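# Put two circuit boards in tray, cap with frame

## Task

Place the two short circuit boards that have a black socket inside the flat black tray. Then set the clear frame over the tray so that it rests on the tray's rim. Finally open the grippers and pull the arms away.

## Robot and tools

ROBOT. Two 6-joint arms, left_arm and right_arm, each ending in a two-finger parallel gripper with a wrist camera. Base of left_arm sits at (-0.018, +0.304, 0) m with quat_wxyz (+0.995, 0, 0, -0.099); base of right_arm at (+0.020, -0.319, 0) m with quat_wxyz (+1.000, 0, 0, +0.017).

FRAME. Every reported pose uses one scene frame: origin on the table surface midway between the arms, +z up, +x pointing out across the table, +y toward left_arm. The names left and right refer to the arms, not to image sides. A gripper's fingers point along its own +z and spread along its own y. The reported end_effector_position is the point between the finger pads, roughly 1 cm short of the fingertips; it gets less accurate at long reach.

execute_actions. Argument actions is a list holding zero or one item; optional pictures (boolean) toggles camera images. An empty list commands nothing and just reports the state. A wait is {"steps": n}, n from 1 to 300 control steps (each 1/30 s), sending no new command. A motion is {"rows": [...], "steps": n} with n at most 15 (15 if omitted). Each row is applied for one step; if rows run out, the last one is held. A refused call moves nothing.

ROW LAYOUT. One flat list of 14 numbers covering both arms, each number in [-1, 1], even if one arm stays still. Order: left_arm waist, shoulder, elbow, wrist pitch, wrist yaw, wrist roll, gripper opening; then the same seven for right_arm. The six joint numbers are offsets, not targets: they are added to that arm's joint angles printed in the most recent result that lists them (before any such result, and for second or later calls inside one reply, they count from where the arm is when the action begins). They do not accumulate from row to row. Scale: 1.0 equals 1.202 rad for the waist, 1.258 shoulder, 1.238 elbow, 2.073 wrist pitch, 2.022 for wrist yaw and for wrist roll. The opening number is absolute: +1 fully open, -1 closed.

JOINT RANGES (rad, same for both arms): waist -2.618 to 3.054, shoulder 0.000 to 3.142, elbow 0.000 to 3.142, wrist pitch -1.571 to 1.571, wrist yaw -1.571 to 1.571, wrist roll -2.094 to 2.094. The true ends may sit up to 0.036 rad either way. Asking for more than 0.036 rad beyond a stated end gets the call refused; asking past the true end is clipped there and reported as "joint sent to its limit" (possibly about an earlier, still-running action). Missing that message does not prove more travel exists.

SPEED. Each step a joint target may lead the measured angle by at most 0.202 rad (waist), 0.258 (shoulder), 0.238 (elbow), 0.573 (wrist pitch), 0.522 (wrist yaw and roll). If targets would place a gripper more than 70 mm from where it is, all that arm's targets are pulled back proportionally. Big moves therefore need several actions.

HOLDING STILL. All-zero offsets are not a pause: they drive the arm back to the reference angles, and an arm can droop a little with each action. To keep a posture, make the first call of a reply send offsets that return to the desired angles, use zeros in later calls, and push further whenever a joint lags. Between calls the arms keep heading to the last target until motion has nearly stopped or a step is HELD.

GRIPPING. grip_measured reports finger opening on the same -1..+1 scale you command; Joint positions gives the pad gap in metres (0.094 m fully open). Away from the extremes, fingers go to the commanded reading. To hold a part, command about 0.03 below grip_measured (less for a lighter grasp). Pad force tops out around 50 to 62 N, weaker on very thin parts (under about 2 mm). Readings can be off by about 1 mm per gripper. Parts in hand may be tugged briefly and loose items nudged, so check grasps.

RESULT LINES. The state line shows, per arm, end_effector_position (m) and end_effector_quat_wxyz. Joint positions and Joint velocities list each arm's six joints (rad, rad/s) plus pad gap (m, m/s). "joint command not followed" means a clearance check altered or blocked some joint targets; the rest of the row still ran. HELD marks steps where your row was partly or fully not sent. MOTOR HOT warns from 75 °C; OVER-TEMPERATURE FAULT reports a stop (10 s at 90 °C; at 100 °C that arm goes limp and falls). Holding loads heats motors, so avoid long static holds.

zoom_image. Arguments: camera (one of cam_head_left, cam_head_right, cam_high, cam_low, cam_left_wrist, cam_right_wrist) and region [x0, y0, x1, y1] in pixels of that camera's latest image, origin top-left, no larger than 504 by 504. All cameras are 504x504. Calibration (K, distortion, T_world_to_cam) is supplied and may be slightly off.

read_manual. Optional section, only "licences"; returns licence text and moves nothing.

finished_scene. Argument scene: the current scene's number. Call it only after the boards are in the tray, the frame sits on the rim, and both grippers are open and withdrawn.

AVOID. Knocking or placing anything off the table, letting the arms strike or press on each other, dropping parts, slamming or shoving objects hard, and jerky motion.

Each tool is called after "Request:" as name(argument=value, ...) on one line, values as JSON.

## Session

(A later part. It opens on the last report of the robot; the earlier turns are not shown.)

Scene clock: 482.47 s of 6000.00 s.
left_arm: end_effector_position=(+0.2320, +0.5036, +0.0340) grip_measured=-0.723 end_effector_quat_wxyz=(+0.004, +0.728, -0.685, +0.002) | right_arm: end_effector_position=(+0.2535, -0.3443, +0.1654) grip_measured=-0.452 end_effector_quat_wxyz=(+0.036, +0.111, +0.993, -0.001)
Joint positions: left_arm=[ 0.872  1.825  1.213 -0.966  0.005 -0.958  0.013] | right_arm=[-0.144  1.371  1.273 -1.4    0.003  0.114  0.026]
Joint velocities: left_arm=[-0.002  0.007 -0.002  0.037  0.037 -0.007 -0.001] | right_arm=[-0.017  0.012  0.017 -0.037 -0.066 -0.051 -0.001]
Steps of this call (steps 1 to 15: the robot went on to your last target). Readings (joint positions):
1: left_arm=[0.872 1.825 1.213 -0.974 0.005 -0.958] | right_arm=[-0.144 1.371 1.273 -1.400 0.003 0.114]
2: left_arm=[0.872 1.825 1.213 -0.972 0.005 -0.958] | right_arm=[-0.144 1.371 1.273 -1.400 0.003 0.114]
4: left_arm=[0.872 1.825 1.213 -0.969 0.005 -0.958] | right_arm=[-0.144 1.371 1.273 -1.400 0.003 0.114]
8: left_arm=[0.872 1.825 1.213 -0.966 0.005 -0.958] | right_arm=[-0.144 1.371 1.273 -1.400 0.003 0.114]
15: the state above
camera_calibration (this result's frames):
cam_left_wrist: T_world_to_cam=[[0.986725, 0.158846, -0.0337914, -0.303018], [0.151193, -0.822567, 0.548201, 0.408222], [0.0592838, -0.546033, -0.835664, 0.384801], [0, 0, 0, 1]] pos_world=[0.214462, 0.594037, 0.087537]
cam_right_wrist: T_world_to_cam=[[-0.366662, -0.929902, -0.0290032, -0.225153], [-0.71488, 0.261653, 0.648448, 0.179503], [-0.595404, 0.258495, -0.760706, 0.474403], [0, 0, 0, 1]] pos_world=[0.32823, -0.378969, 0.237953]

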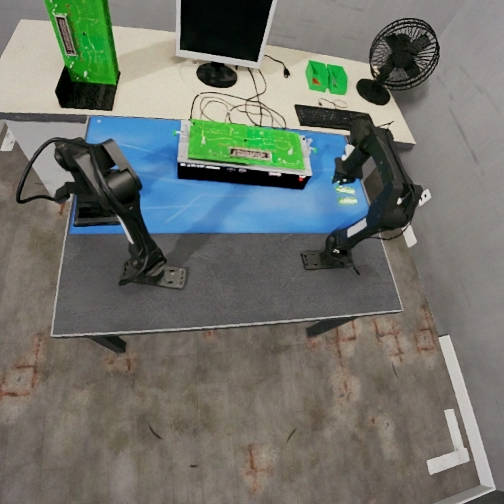

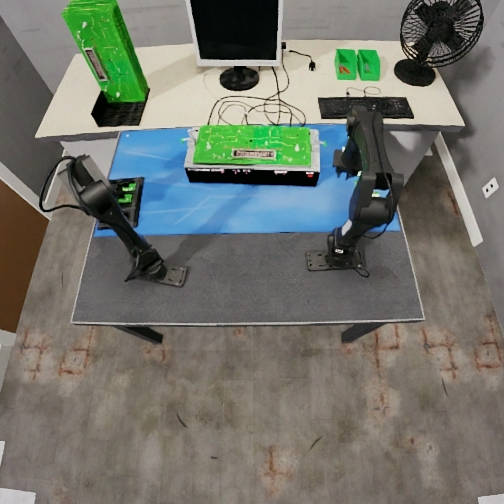

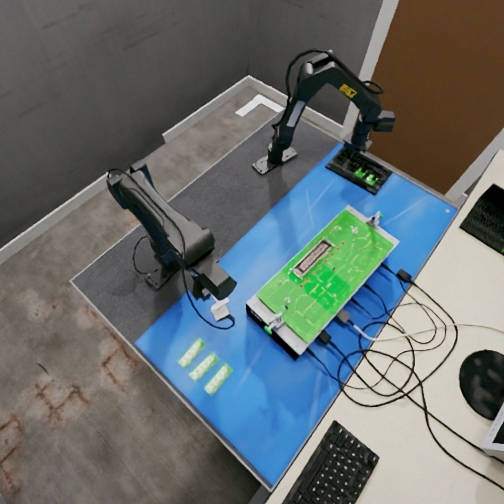

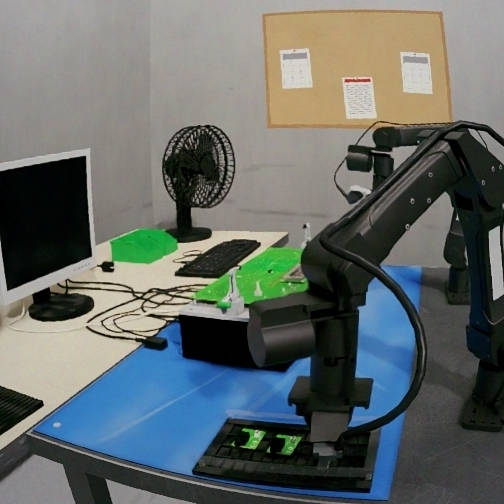

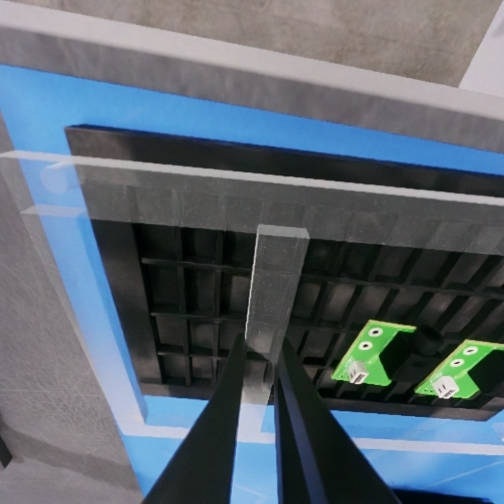

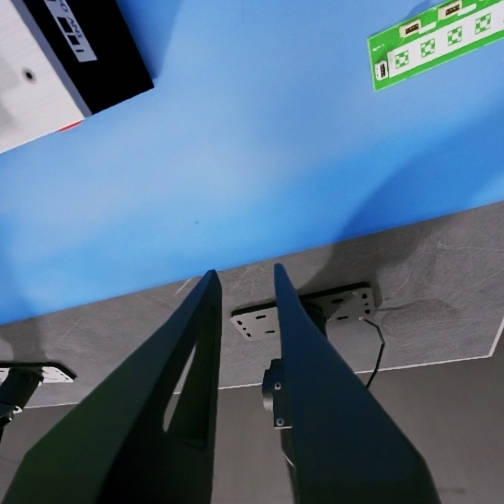

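Request:
execute_actions(actions=[{"rows":[[-0.013,0,0,0.015,0,0,-0.77,0,0,0,0,0,0,-0.45],[-0.013,0,0,0.02,0,0,-0.77,0,0,0,0,0,0,-0.45],[-0.013,0,0,0.024,0,0,-0.77,0,0,0,0,0,0,-0.45],[-0.013,0.005,-0.004,0.024,0,-0.008,-0.77,0,0,0,0,0,0,-0.45],[-0.013,0.008,-0.008,0.024,0,-0.008,-0.77,0,0,0,0,0,0,-0.45],[-0.013,0.01,-0.012,0.024,0,-0.008,-0.77,0,0,0,0,0,0,-0.45]],"steps":15}])

Scene clock: 495.10 s of 6000.00 s.
left_arm: end_effector_position=(+0.2356, +0.5032, +0.0269) grip_measured=-0.723 end_effector_quat_wxyz=(+0.001, +0.728, -0.686, +0.002) | right_arm: end_effector_position=(+0.2535, -0.3443, +0.1654) grip_measured=-0.452 end_effector_quat_wxyz=(+0.036, +0.111, +0.993, -0.001)
Joint positions: left_arm=[ 0.864  1.839  1.2   -0.933  0.005 -0.964  0.013] | right_arm=[-0.144  1.371  1.273 -1.4    0.003  0.114  0.026]
Joint velocities: left_arm=[-0.007 -0.007 -0.002  0.007  0.007  0.007 -0.002] | right_arm=[ 0.012 -0.002 -0.017 -0.037  0.022  0.022 -0.   ]
Steps of this call (steps 1 to 15: the robot went on to your last target; steps 16 to 90: nothing new was sent; then 9.13 s passed at rest; steps 91 to 105: all 15 steps of this action). Readings (joint positions):
91: left_arm=[0.871 1.825 1.213 -0.964 0.005 -0.958] | right_arm=[-0.144 1.371 1.273 -1.400 0.003 0.114]
92: left_arm=[0.870 1.825 1.213 -0.961 0.005 -0.958] | right_arm=[-0.144 1.371 1.273 -1.400 0.003 0.114]
94: left_arm=[0.867 1.825 1.213 -0.950 0.005 -0.959] | right_arm=[-0.144 1.371 1.273 -1.400 0.003 0.114]
98: left_arm=[0.864 1.829 1.208 -0.934 0.005 -0.962] | right_arm=[-0.144 1.371 1.273 -1.400 0.003 0.114]
105: the state above
camera_calibration (this result's frames):
cam_left_wrist: T_world_to_cam=[[0.987191, 0.157095, -0.0278436, -0.306182], [0.146699, -0.825182, 0.545486, 0.413674], [0.0627169, -0.542583, -0.837657, 0.375972], [0, 0, 0, 1]] pos_world=[0.217995, 0.593452, 0.0807573]
cam_right_wrist: T_world_to_cam=[[-0.366662, -0.929902, -0.0290032, -0.225153], [-0.71488, 0.261653, 0.648448, 0.179503], [-0.595404, 0.258495, -0.760706, 0.474403], [0, 0, 0, 1]] pos_world=[0.32823, -0.378969, 0.237953]

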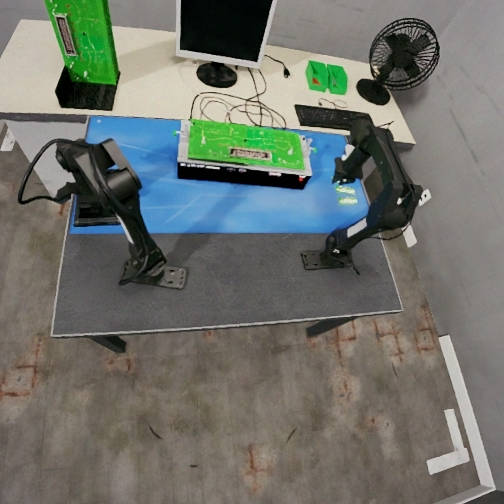

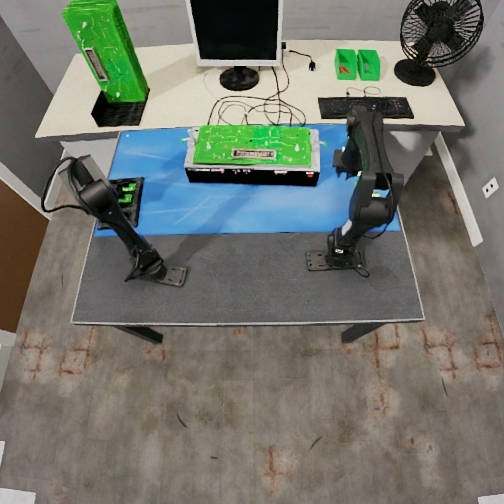

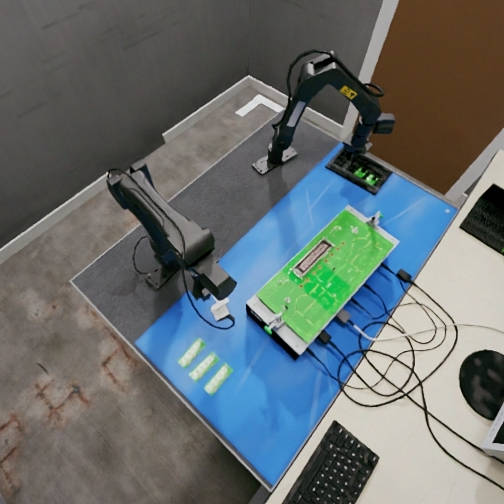

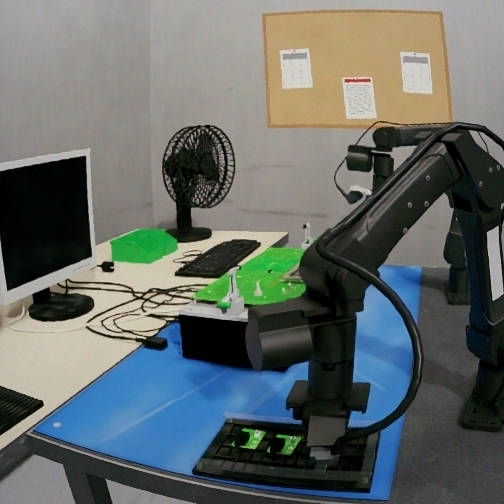

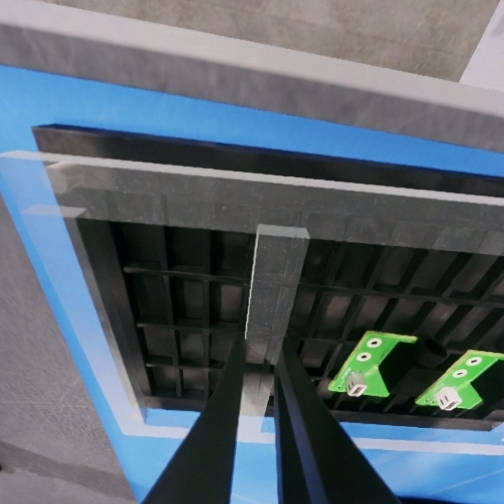

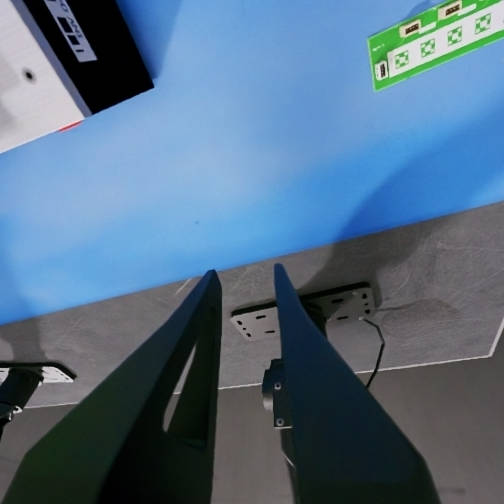

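Request:
execute_actions(actions=[{"rows":[[0.013,0,0,0.015,0,0,-0.77,0,0,0,0,0,0,-0.45],[0.013,0,0,0.015,0,0,-0.77,0,0,0,0,0,0,-0.45],[0.013,0,0,0.015,0,0,-0.77,0,0,0,0,0,0,-0.45],[0.013,0,0,0.015,0,0,-0.77,0,0,0,0,0,0,-0.45],[0.013,0.006,0,0.015,0,0,-0.77,0,0,0,0,0,0,-0.45]],"steps":15}])

Request:
zoom_image(camera="cam_low", region=[170,390,410,504])

Request:
zoom_image(camera="cam_high", region=[310,130,410,210])

Scene clock: 507.03 s of 6000.00 s.
left_arm: end_effector_position=(+0.2372, +0.5078, +0.0269) grip_measured=-0.723 end_effector_quat_wxyz=(-0.008, +0.730, -0.683, +0.004) | right_arm: end_effector_position=(+0.2535, -0.3443, +0.1654) grip_measured=-0.452 end_effector_quat_wxyz=(+0.036, +0.111, +0.993, -0.001)
Joint positions: left_arm=[ 0.872  1.839  1.2   -0.916  0.005 -0.964  0.013] | right_arm=[-0.144  1.371  1.273 -1.4    0.003  0.114  0.026]
Joint velocities: left_arm=[-0.012 -0.002  0.002  0.022 -0.051 -0.066  0.001] | right_arm=[-0.002 -0.027 -0.002  0.007 -0.037  0.007  0.001]
Steps of this call (steps 1 to 15: the robot went on to your last target; steps 16 to 90: nothing new was sent; then 8.43 s passed at rest; steps 91 to 105: all 15 steps of this action). Readings (joint positions):
91: left_arm=[0.864 1.839 1.200 -0.929 0.005 -0.964] | right_arm=[-0.144 1.371 1.273 -1.400 0.003 0.114]
92: left_arm=[0.865 1.839 1.200 -0.926 0.005 -0.964] | right_arm=[-0.144 1.371 1.273 -1.400 0.003 0.114]
94: left_arm=[0.869 1.839 1.200 -0.922 0.005 -0.964] | right_arm=[-0.144 1.371 1.273 -1.400 0.003 0.114]
98: left_arm=[0.872 1.839 1.200 -0.918 0.005 -0.964] | right_arm=[-0.144 1.371 1.273 -1.400 0.003 0.114]
105: the state above
camera_calibration (this result's frames):
cam_left_wrist: T_world_to_cam=[[0.986103, 0.165586, -0.0135127, -0.312902], [0.146669, -0.829471, 0.538949, 0.419556], [0.0780339, -0.533441, -0.84223, 0.370223], [0, 0, 0, 1]] pos_world=[0.218128, 0.597313, 0.0814654]
cam_right_wrist: T_world_to_cam=[[-0.366662, -0.929902, -0.0290032, -0.225153], [-0.71488, 0.261653, 0.648448, 0.179503], [-0.595404, 0.258495, -0.760706, 0.474403], [0, 0, 0, 1]] pos_world=[0.32823, -0.378969, 0.237953]

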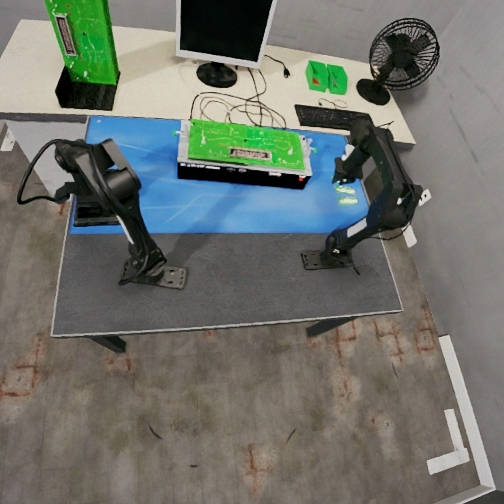

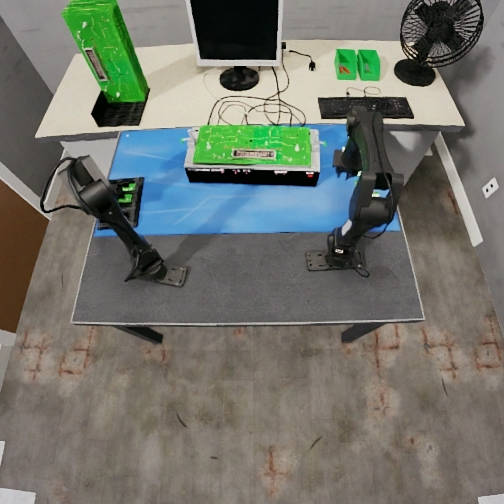

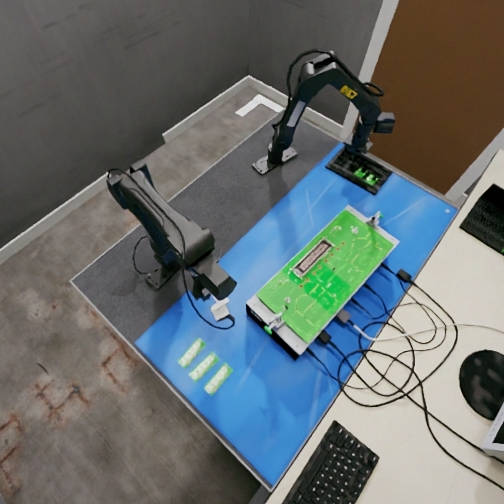

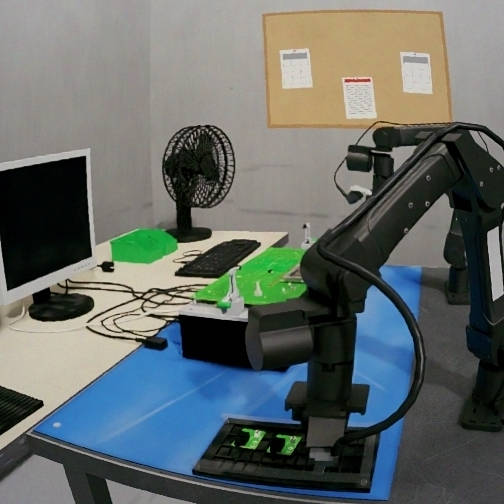

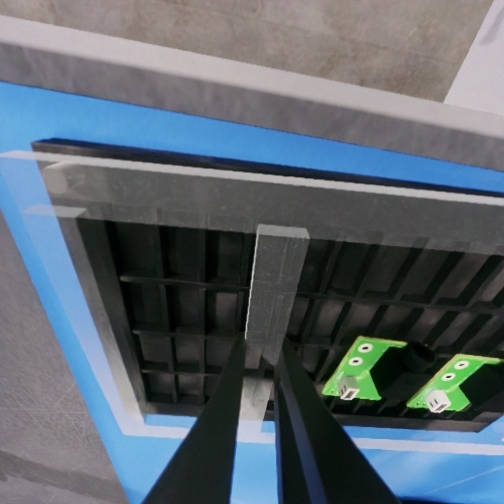

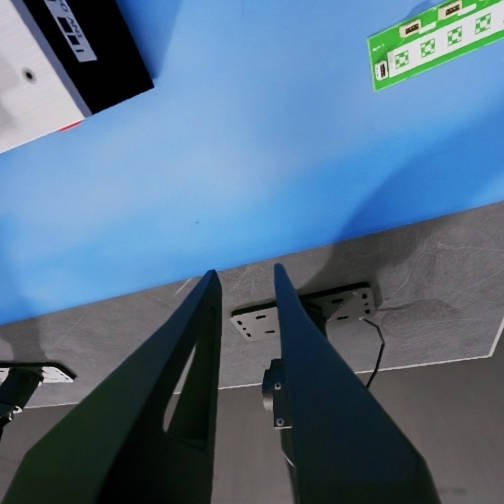

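Region (170, 390, 410, 504) of cam_low's 504x504 image, scaled by 2.100, with more detail than that image has; it fills the top 239 rows of this view, and the rest is white.

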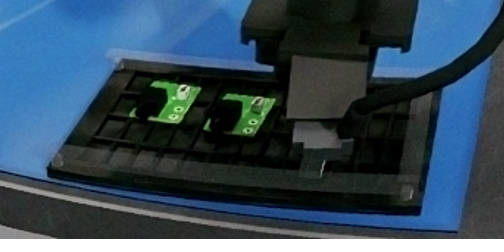

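Region (310, 130, 410, 210) of cam_high's 504x504 image, scaled by 5.040, with more detail than that image has; it fills the top 403 rows of this view, and the rest is white.

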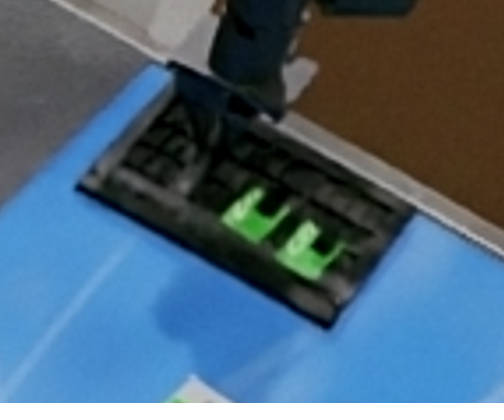

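Request:
execute_actions(actions=[{"rows":[[0,0.008,0,0,0,0.012,-0.77,0,0,0,0,0,0,-0.45],[0,0.011,0,0,0,0.012,-0.77,0,0,0,0,0,0,-0.45],[0,0.014,0,0,0,0.012,-0.77,0,0,0,0,0,0,-0.45]],"steps":15}], pictures=false)

Scene clock: 511.13 s of 6000.00 s.
left_arm: end_effector_position=(+0.2367, +0.5074, +0.0247) grip_measured=-0.723 end_effector_quat_wxyz=(-0.004, +0.727, -0.687, +0.003) | right_arm: end_effector_position=(+0.2535, -0.3443, +0.1654) grip_measured=-0.452 end_effector_quat_wxyz=(+0.036, +0.111, +0.993, -0.001)
Joint positions: left_arm=[ 0.872  1.846  1.2   -0.916  0.005 -0.954  0.013] | right_arm=[-0.144  1.371  1.273 -1.4    0.003  0.114  0.026]
Joint velocities: left_arm=[ 0.007 -0.002 -0.002 -0.081 -0.066  0.007 -0.   ] | right_arm=[ 0.002 -0.022 -0.007 -0.022 -0.022 -0.007 -0.001]
Steps of this call (steps 1 to 15: the robot went on to your last target; steps 16 to 90: nothing new was sent; then 0.60 s passed at rest; steps 91 to 105: all 15 steps of this action). Readings (joint positions):
91: left_arm=[0.872 1.839 1.200 -0.916 0.005 -0.962] | right_arm=[-0.144 1.371 1.273 -1.400 0.003 0.114]
92: left_arm=[0.872 1.840 1.200 -0.916 0.005 -0.960] | right_arm=[-0.144 1.371 1.273 -1.400 0.003 0.114]
94: left_arm=[0.872 1.846 1.200 -0.916 0.005 -0.956] | right_arm=[-0.144 1.371 1.273 -1.400 0.003 0.114]
98: left_arm=[0.872 1.846 1.200 -0.916 0.005 -0.954] | right_arm=[-0.144 1.371 1.273 -1.400 0.003 0.114]
105: the state above

Contact. Release and lift.

Request:
execute_actions(actions=[{"rows":[[0,0,0,0,0,0,-0.7,0,0,0,0,0,0,-0.45],[0,0,0,0,0,0,-0.66,0,0,0,0,0,0,-0.45],[0,0,0,0,0,0,-0.6,0,0,0,0,0,0,-0.45],[0,0,0,0,0,0,-0.5,0,0,0,0,0,0,-0.45]],"steps":9}], pictures=false)

Request:
execute_actions(actions=[{"rows":[[0,-0.01,0.02,-0.01,0,0,-0.5,0,0,0,0,0,0,-0.45],[0,-0.02,0.04,-0.02,0,0,-0.5,0,0,0,0,0,0,-0.45],[0,-0.03,0.06,-0.04,0,0,-0.5,0,0,0,0,0,0,-0.45],[0,-0.05,0.09,-0.07,0,0,-0.5,0,0,0,0,0,0,-0.45],[0,-0.08,0.12,-0.1,0,0,-0.5,0,0,0,0,0,0,-0.45],[0,-0.12,0.14,-0.14,0,0,-0.5,0,0,0,0,0,0,-0.45],[0,-0.17,0.15,-0.18,0,0,-0.5,0,0,0,0,0,0,-0.45],[0,-0.22,0.15,-0.22,0,0,-0.5,0,0,0,0,0,0,-0.45],[-0.1,-0.27,0.15,-0.24,0,0,-0.5,0,0,0,0,0,0,-0.45],[-0.2,-0.32,0.15,-0.24,0,0,-0.5,0,0,0,0,0,0,-0.45],[-0.3,-0.35,0.15,-0.24,0,0,-0.5,0,0,0,0,0,0,-0.45]],"steps":15}])

Request:
zoom_image(camera="cam_low", region=[170,390,410,504])

Scene clock: 519.83 s of 6000.00 s.
left_arm: end_effector_position=(+0.2367, +0.5074, +0.0247) grip_measured=-0.502 end_effector_quat_wxyz=(-0.004, +0.727, -0.687, +0.003) | right_arm: end_effector_position=(+0.2535, -0.3443, +0.1654) grip_measured=-0.452 end_effector_quat_wxyz=(+0.036, +0.111, +0.993, -0.001)
Joint positions: left_arm=[ 0.872  1.846  1.2   -0.916  0.005 -0.954  0.023] | right_arm=[-0.144  1.371  1.273 -1.4    0.003  0.114  0.026]
Joint velocities: left_arm=[-0.007 -0.002  0.002 -0.095 -0.11   0.007 -0.   ] | right_arm=[ 0.007 -0.027 -0.002 -0.037 -0.022 -0.095 -0.002]
Steps of this call (steps 1 to 15: the robot went on to your last target; steps 16 to 90: nothing new was sent; then 5.40 s passed at rest; steps 91 to 99: all 9 steps of this action). Readings (joint positions):
91: left_arm=[0.872 1.846 1.200 -0.916 0.005 -0.954] | right_arm=[-0.144 1.371 1.273 -1.400 0.003 0.114]
92: left_arm=[0.872 1.846 1.200 -0.916 0.005 -0.954] | right_arm=[-0.144 1.371 1.273 -1.400 0.003 0.114]
94: left_arm=[0.872 1.846 1.200 -0.916 0.005 -0.954] | right_arm=[-0.144 1.371 1.273 -1.400 0.003 0.114]
98: left_arm=[0.872 1.846 1.200 -0.916 0.005 -0.954] | right_arm=[-0.144 1.371 1.273 -1.400 0.003 0.114]
99: the state above

Scene clock: 520.33 s of 6000.00 s.
left_arm: end_effector_position=(+0.2480, +0.4168, +0.1746) grip_measured=-0.502 end_effector_quat_wxyz=(-0.096, +0.623, -0.776, +0.028) | right_arm: end_effector_position=(+0.2535, -0.3443, +0.1654) grip_measured=-0.452 end_effector_quat_wxyz=(+0.036, +0.111, +0.993, -0.001)
Joint positions: left_arm=[ 0.596  1.456  1.364 -1.278  0.    -0.954  0.023] | right_arm=[-0.144  1.371  1.273 -1.4    0.003  0.114  0.026]
Joint velocities: left_arm=[-1.8   -0.867  0.212 -0.784  0.095 -0.007  0.   ] | right_arm=[-0.002 -0.012 -0.012  0.051 -0.022 -0.007  0.   ]
Steps of this call (steps 1 to 15: all 15 steps of this action). Readings (joint positions):
1: left_arm=[0.872 1.846 1.200 -0.917 0.005 -0.954] | right_arm=[-0.144 1.371 1.273 -1.400 0.003 0.114]
2: left_arm=[0.872 1.846 1.203 -0.923 0.005 -0.954] | right_arm=[-0.144 1.371 1.273 -1.400 0.003 0.114]
4: left_arm=[0.872 1.845 1.230 -0.960 0.005 -0.954] | right_arm=[-0.144 1.371 1.273 -1.400 0.003 0.114]
8: left_arm=[0.872 1.758 1.318 -1.087 0.005 -0.954] | right_arm=[-0.144 1.371 1.273 -1.400 0.003 0.114]
15: the state above
camera_calibration (this result's frames):
cam_left_wrist: T_world_to_cam=[[0.981836, -0.123526, 0.144011, -0.212443], [-0.176231, -0.87494, 0.451023, 0.377333], [0.0702882, -0.46821, -0.880817, 0.426751], [0, 0, 0, 1]] pos_world=[0.245086, 0.503711, 0.236298]
cam_right_wrist: T_world_to_cam=[[-0.366662, -0.929902, -0.0290032, -0.225153], [-0.71488, 0.261653, 0.648448, 0.179503], [-0.595404, 0.258495, -0.760706, 0.474403], [0, 0, 0, 1]] pos_world=[0.32823, -0.378969, 0.237953]

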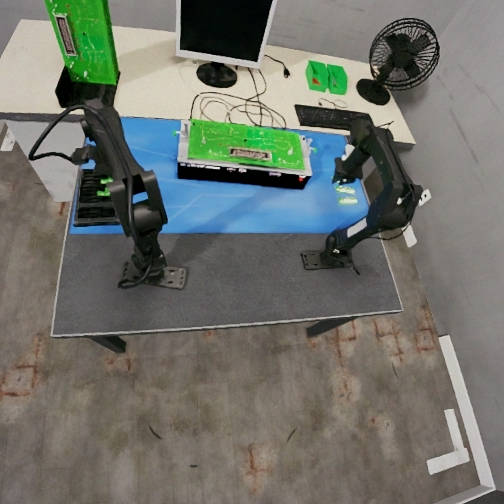

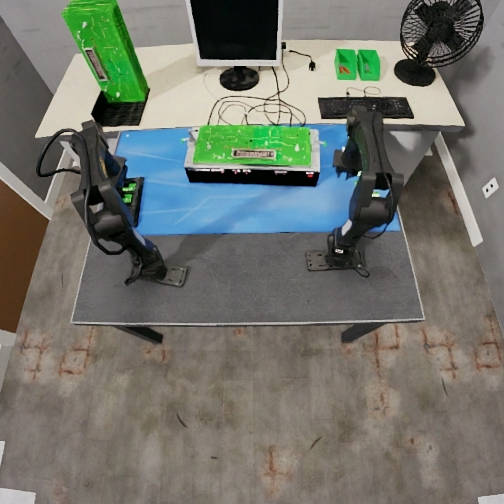

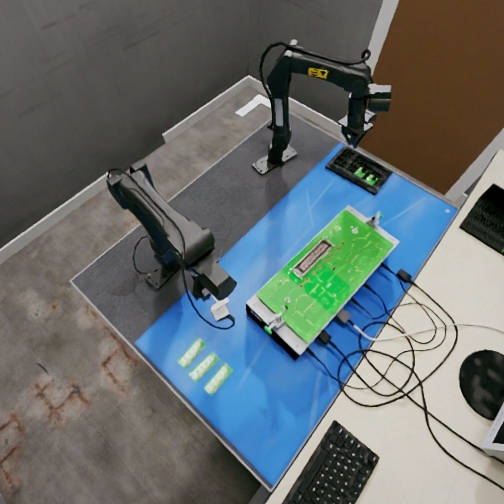

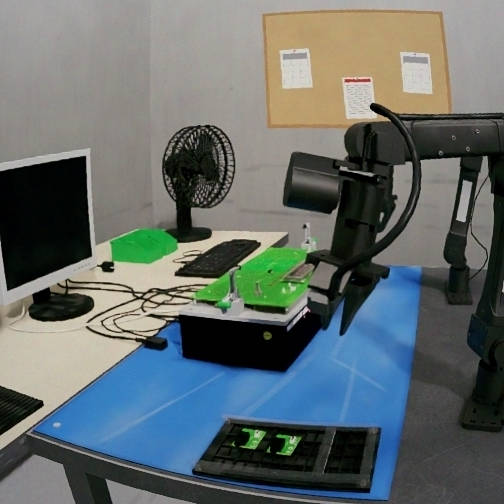

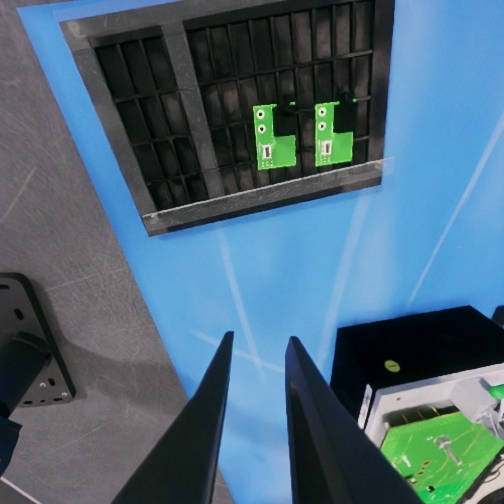

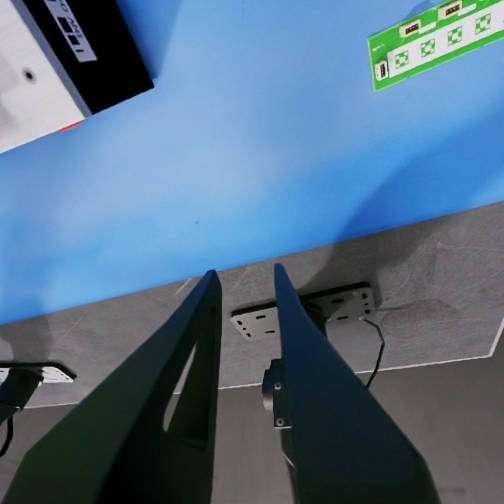

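Region (170, 390, 410, 504) of cam_low's 504x504 image, scaled by 2.100, with more detail than that image has; it fills the top 239 rows of this view, and the rest is white.

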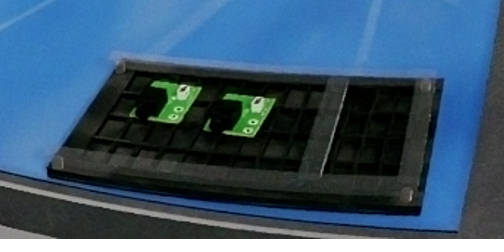

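Request:
zoom_image(camera="cam_left_wrist", region=[300,100,420,220])

Region (300, 100, 420, 220) of cam_left_wrist's 504x504 image, scaled by 4.200, with more detail than that image has.

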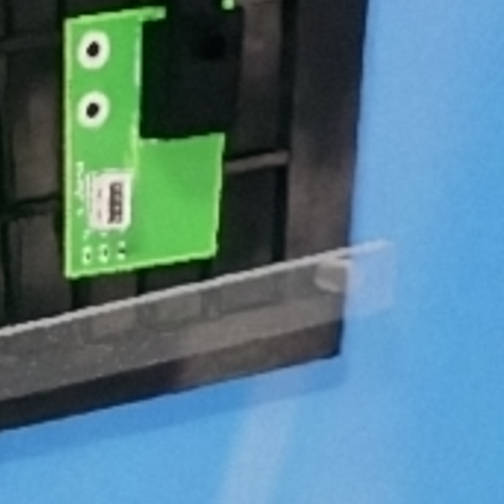

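Request:
finished_scene(scene=1)

The scene is finished: the task was done.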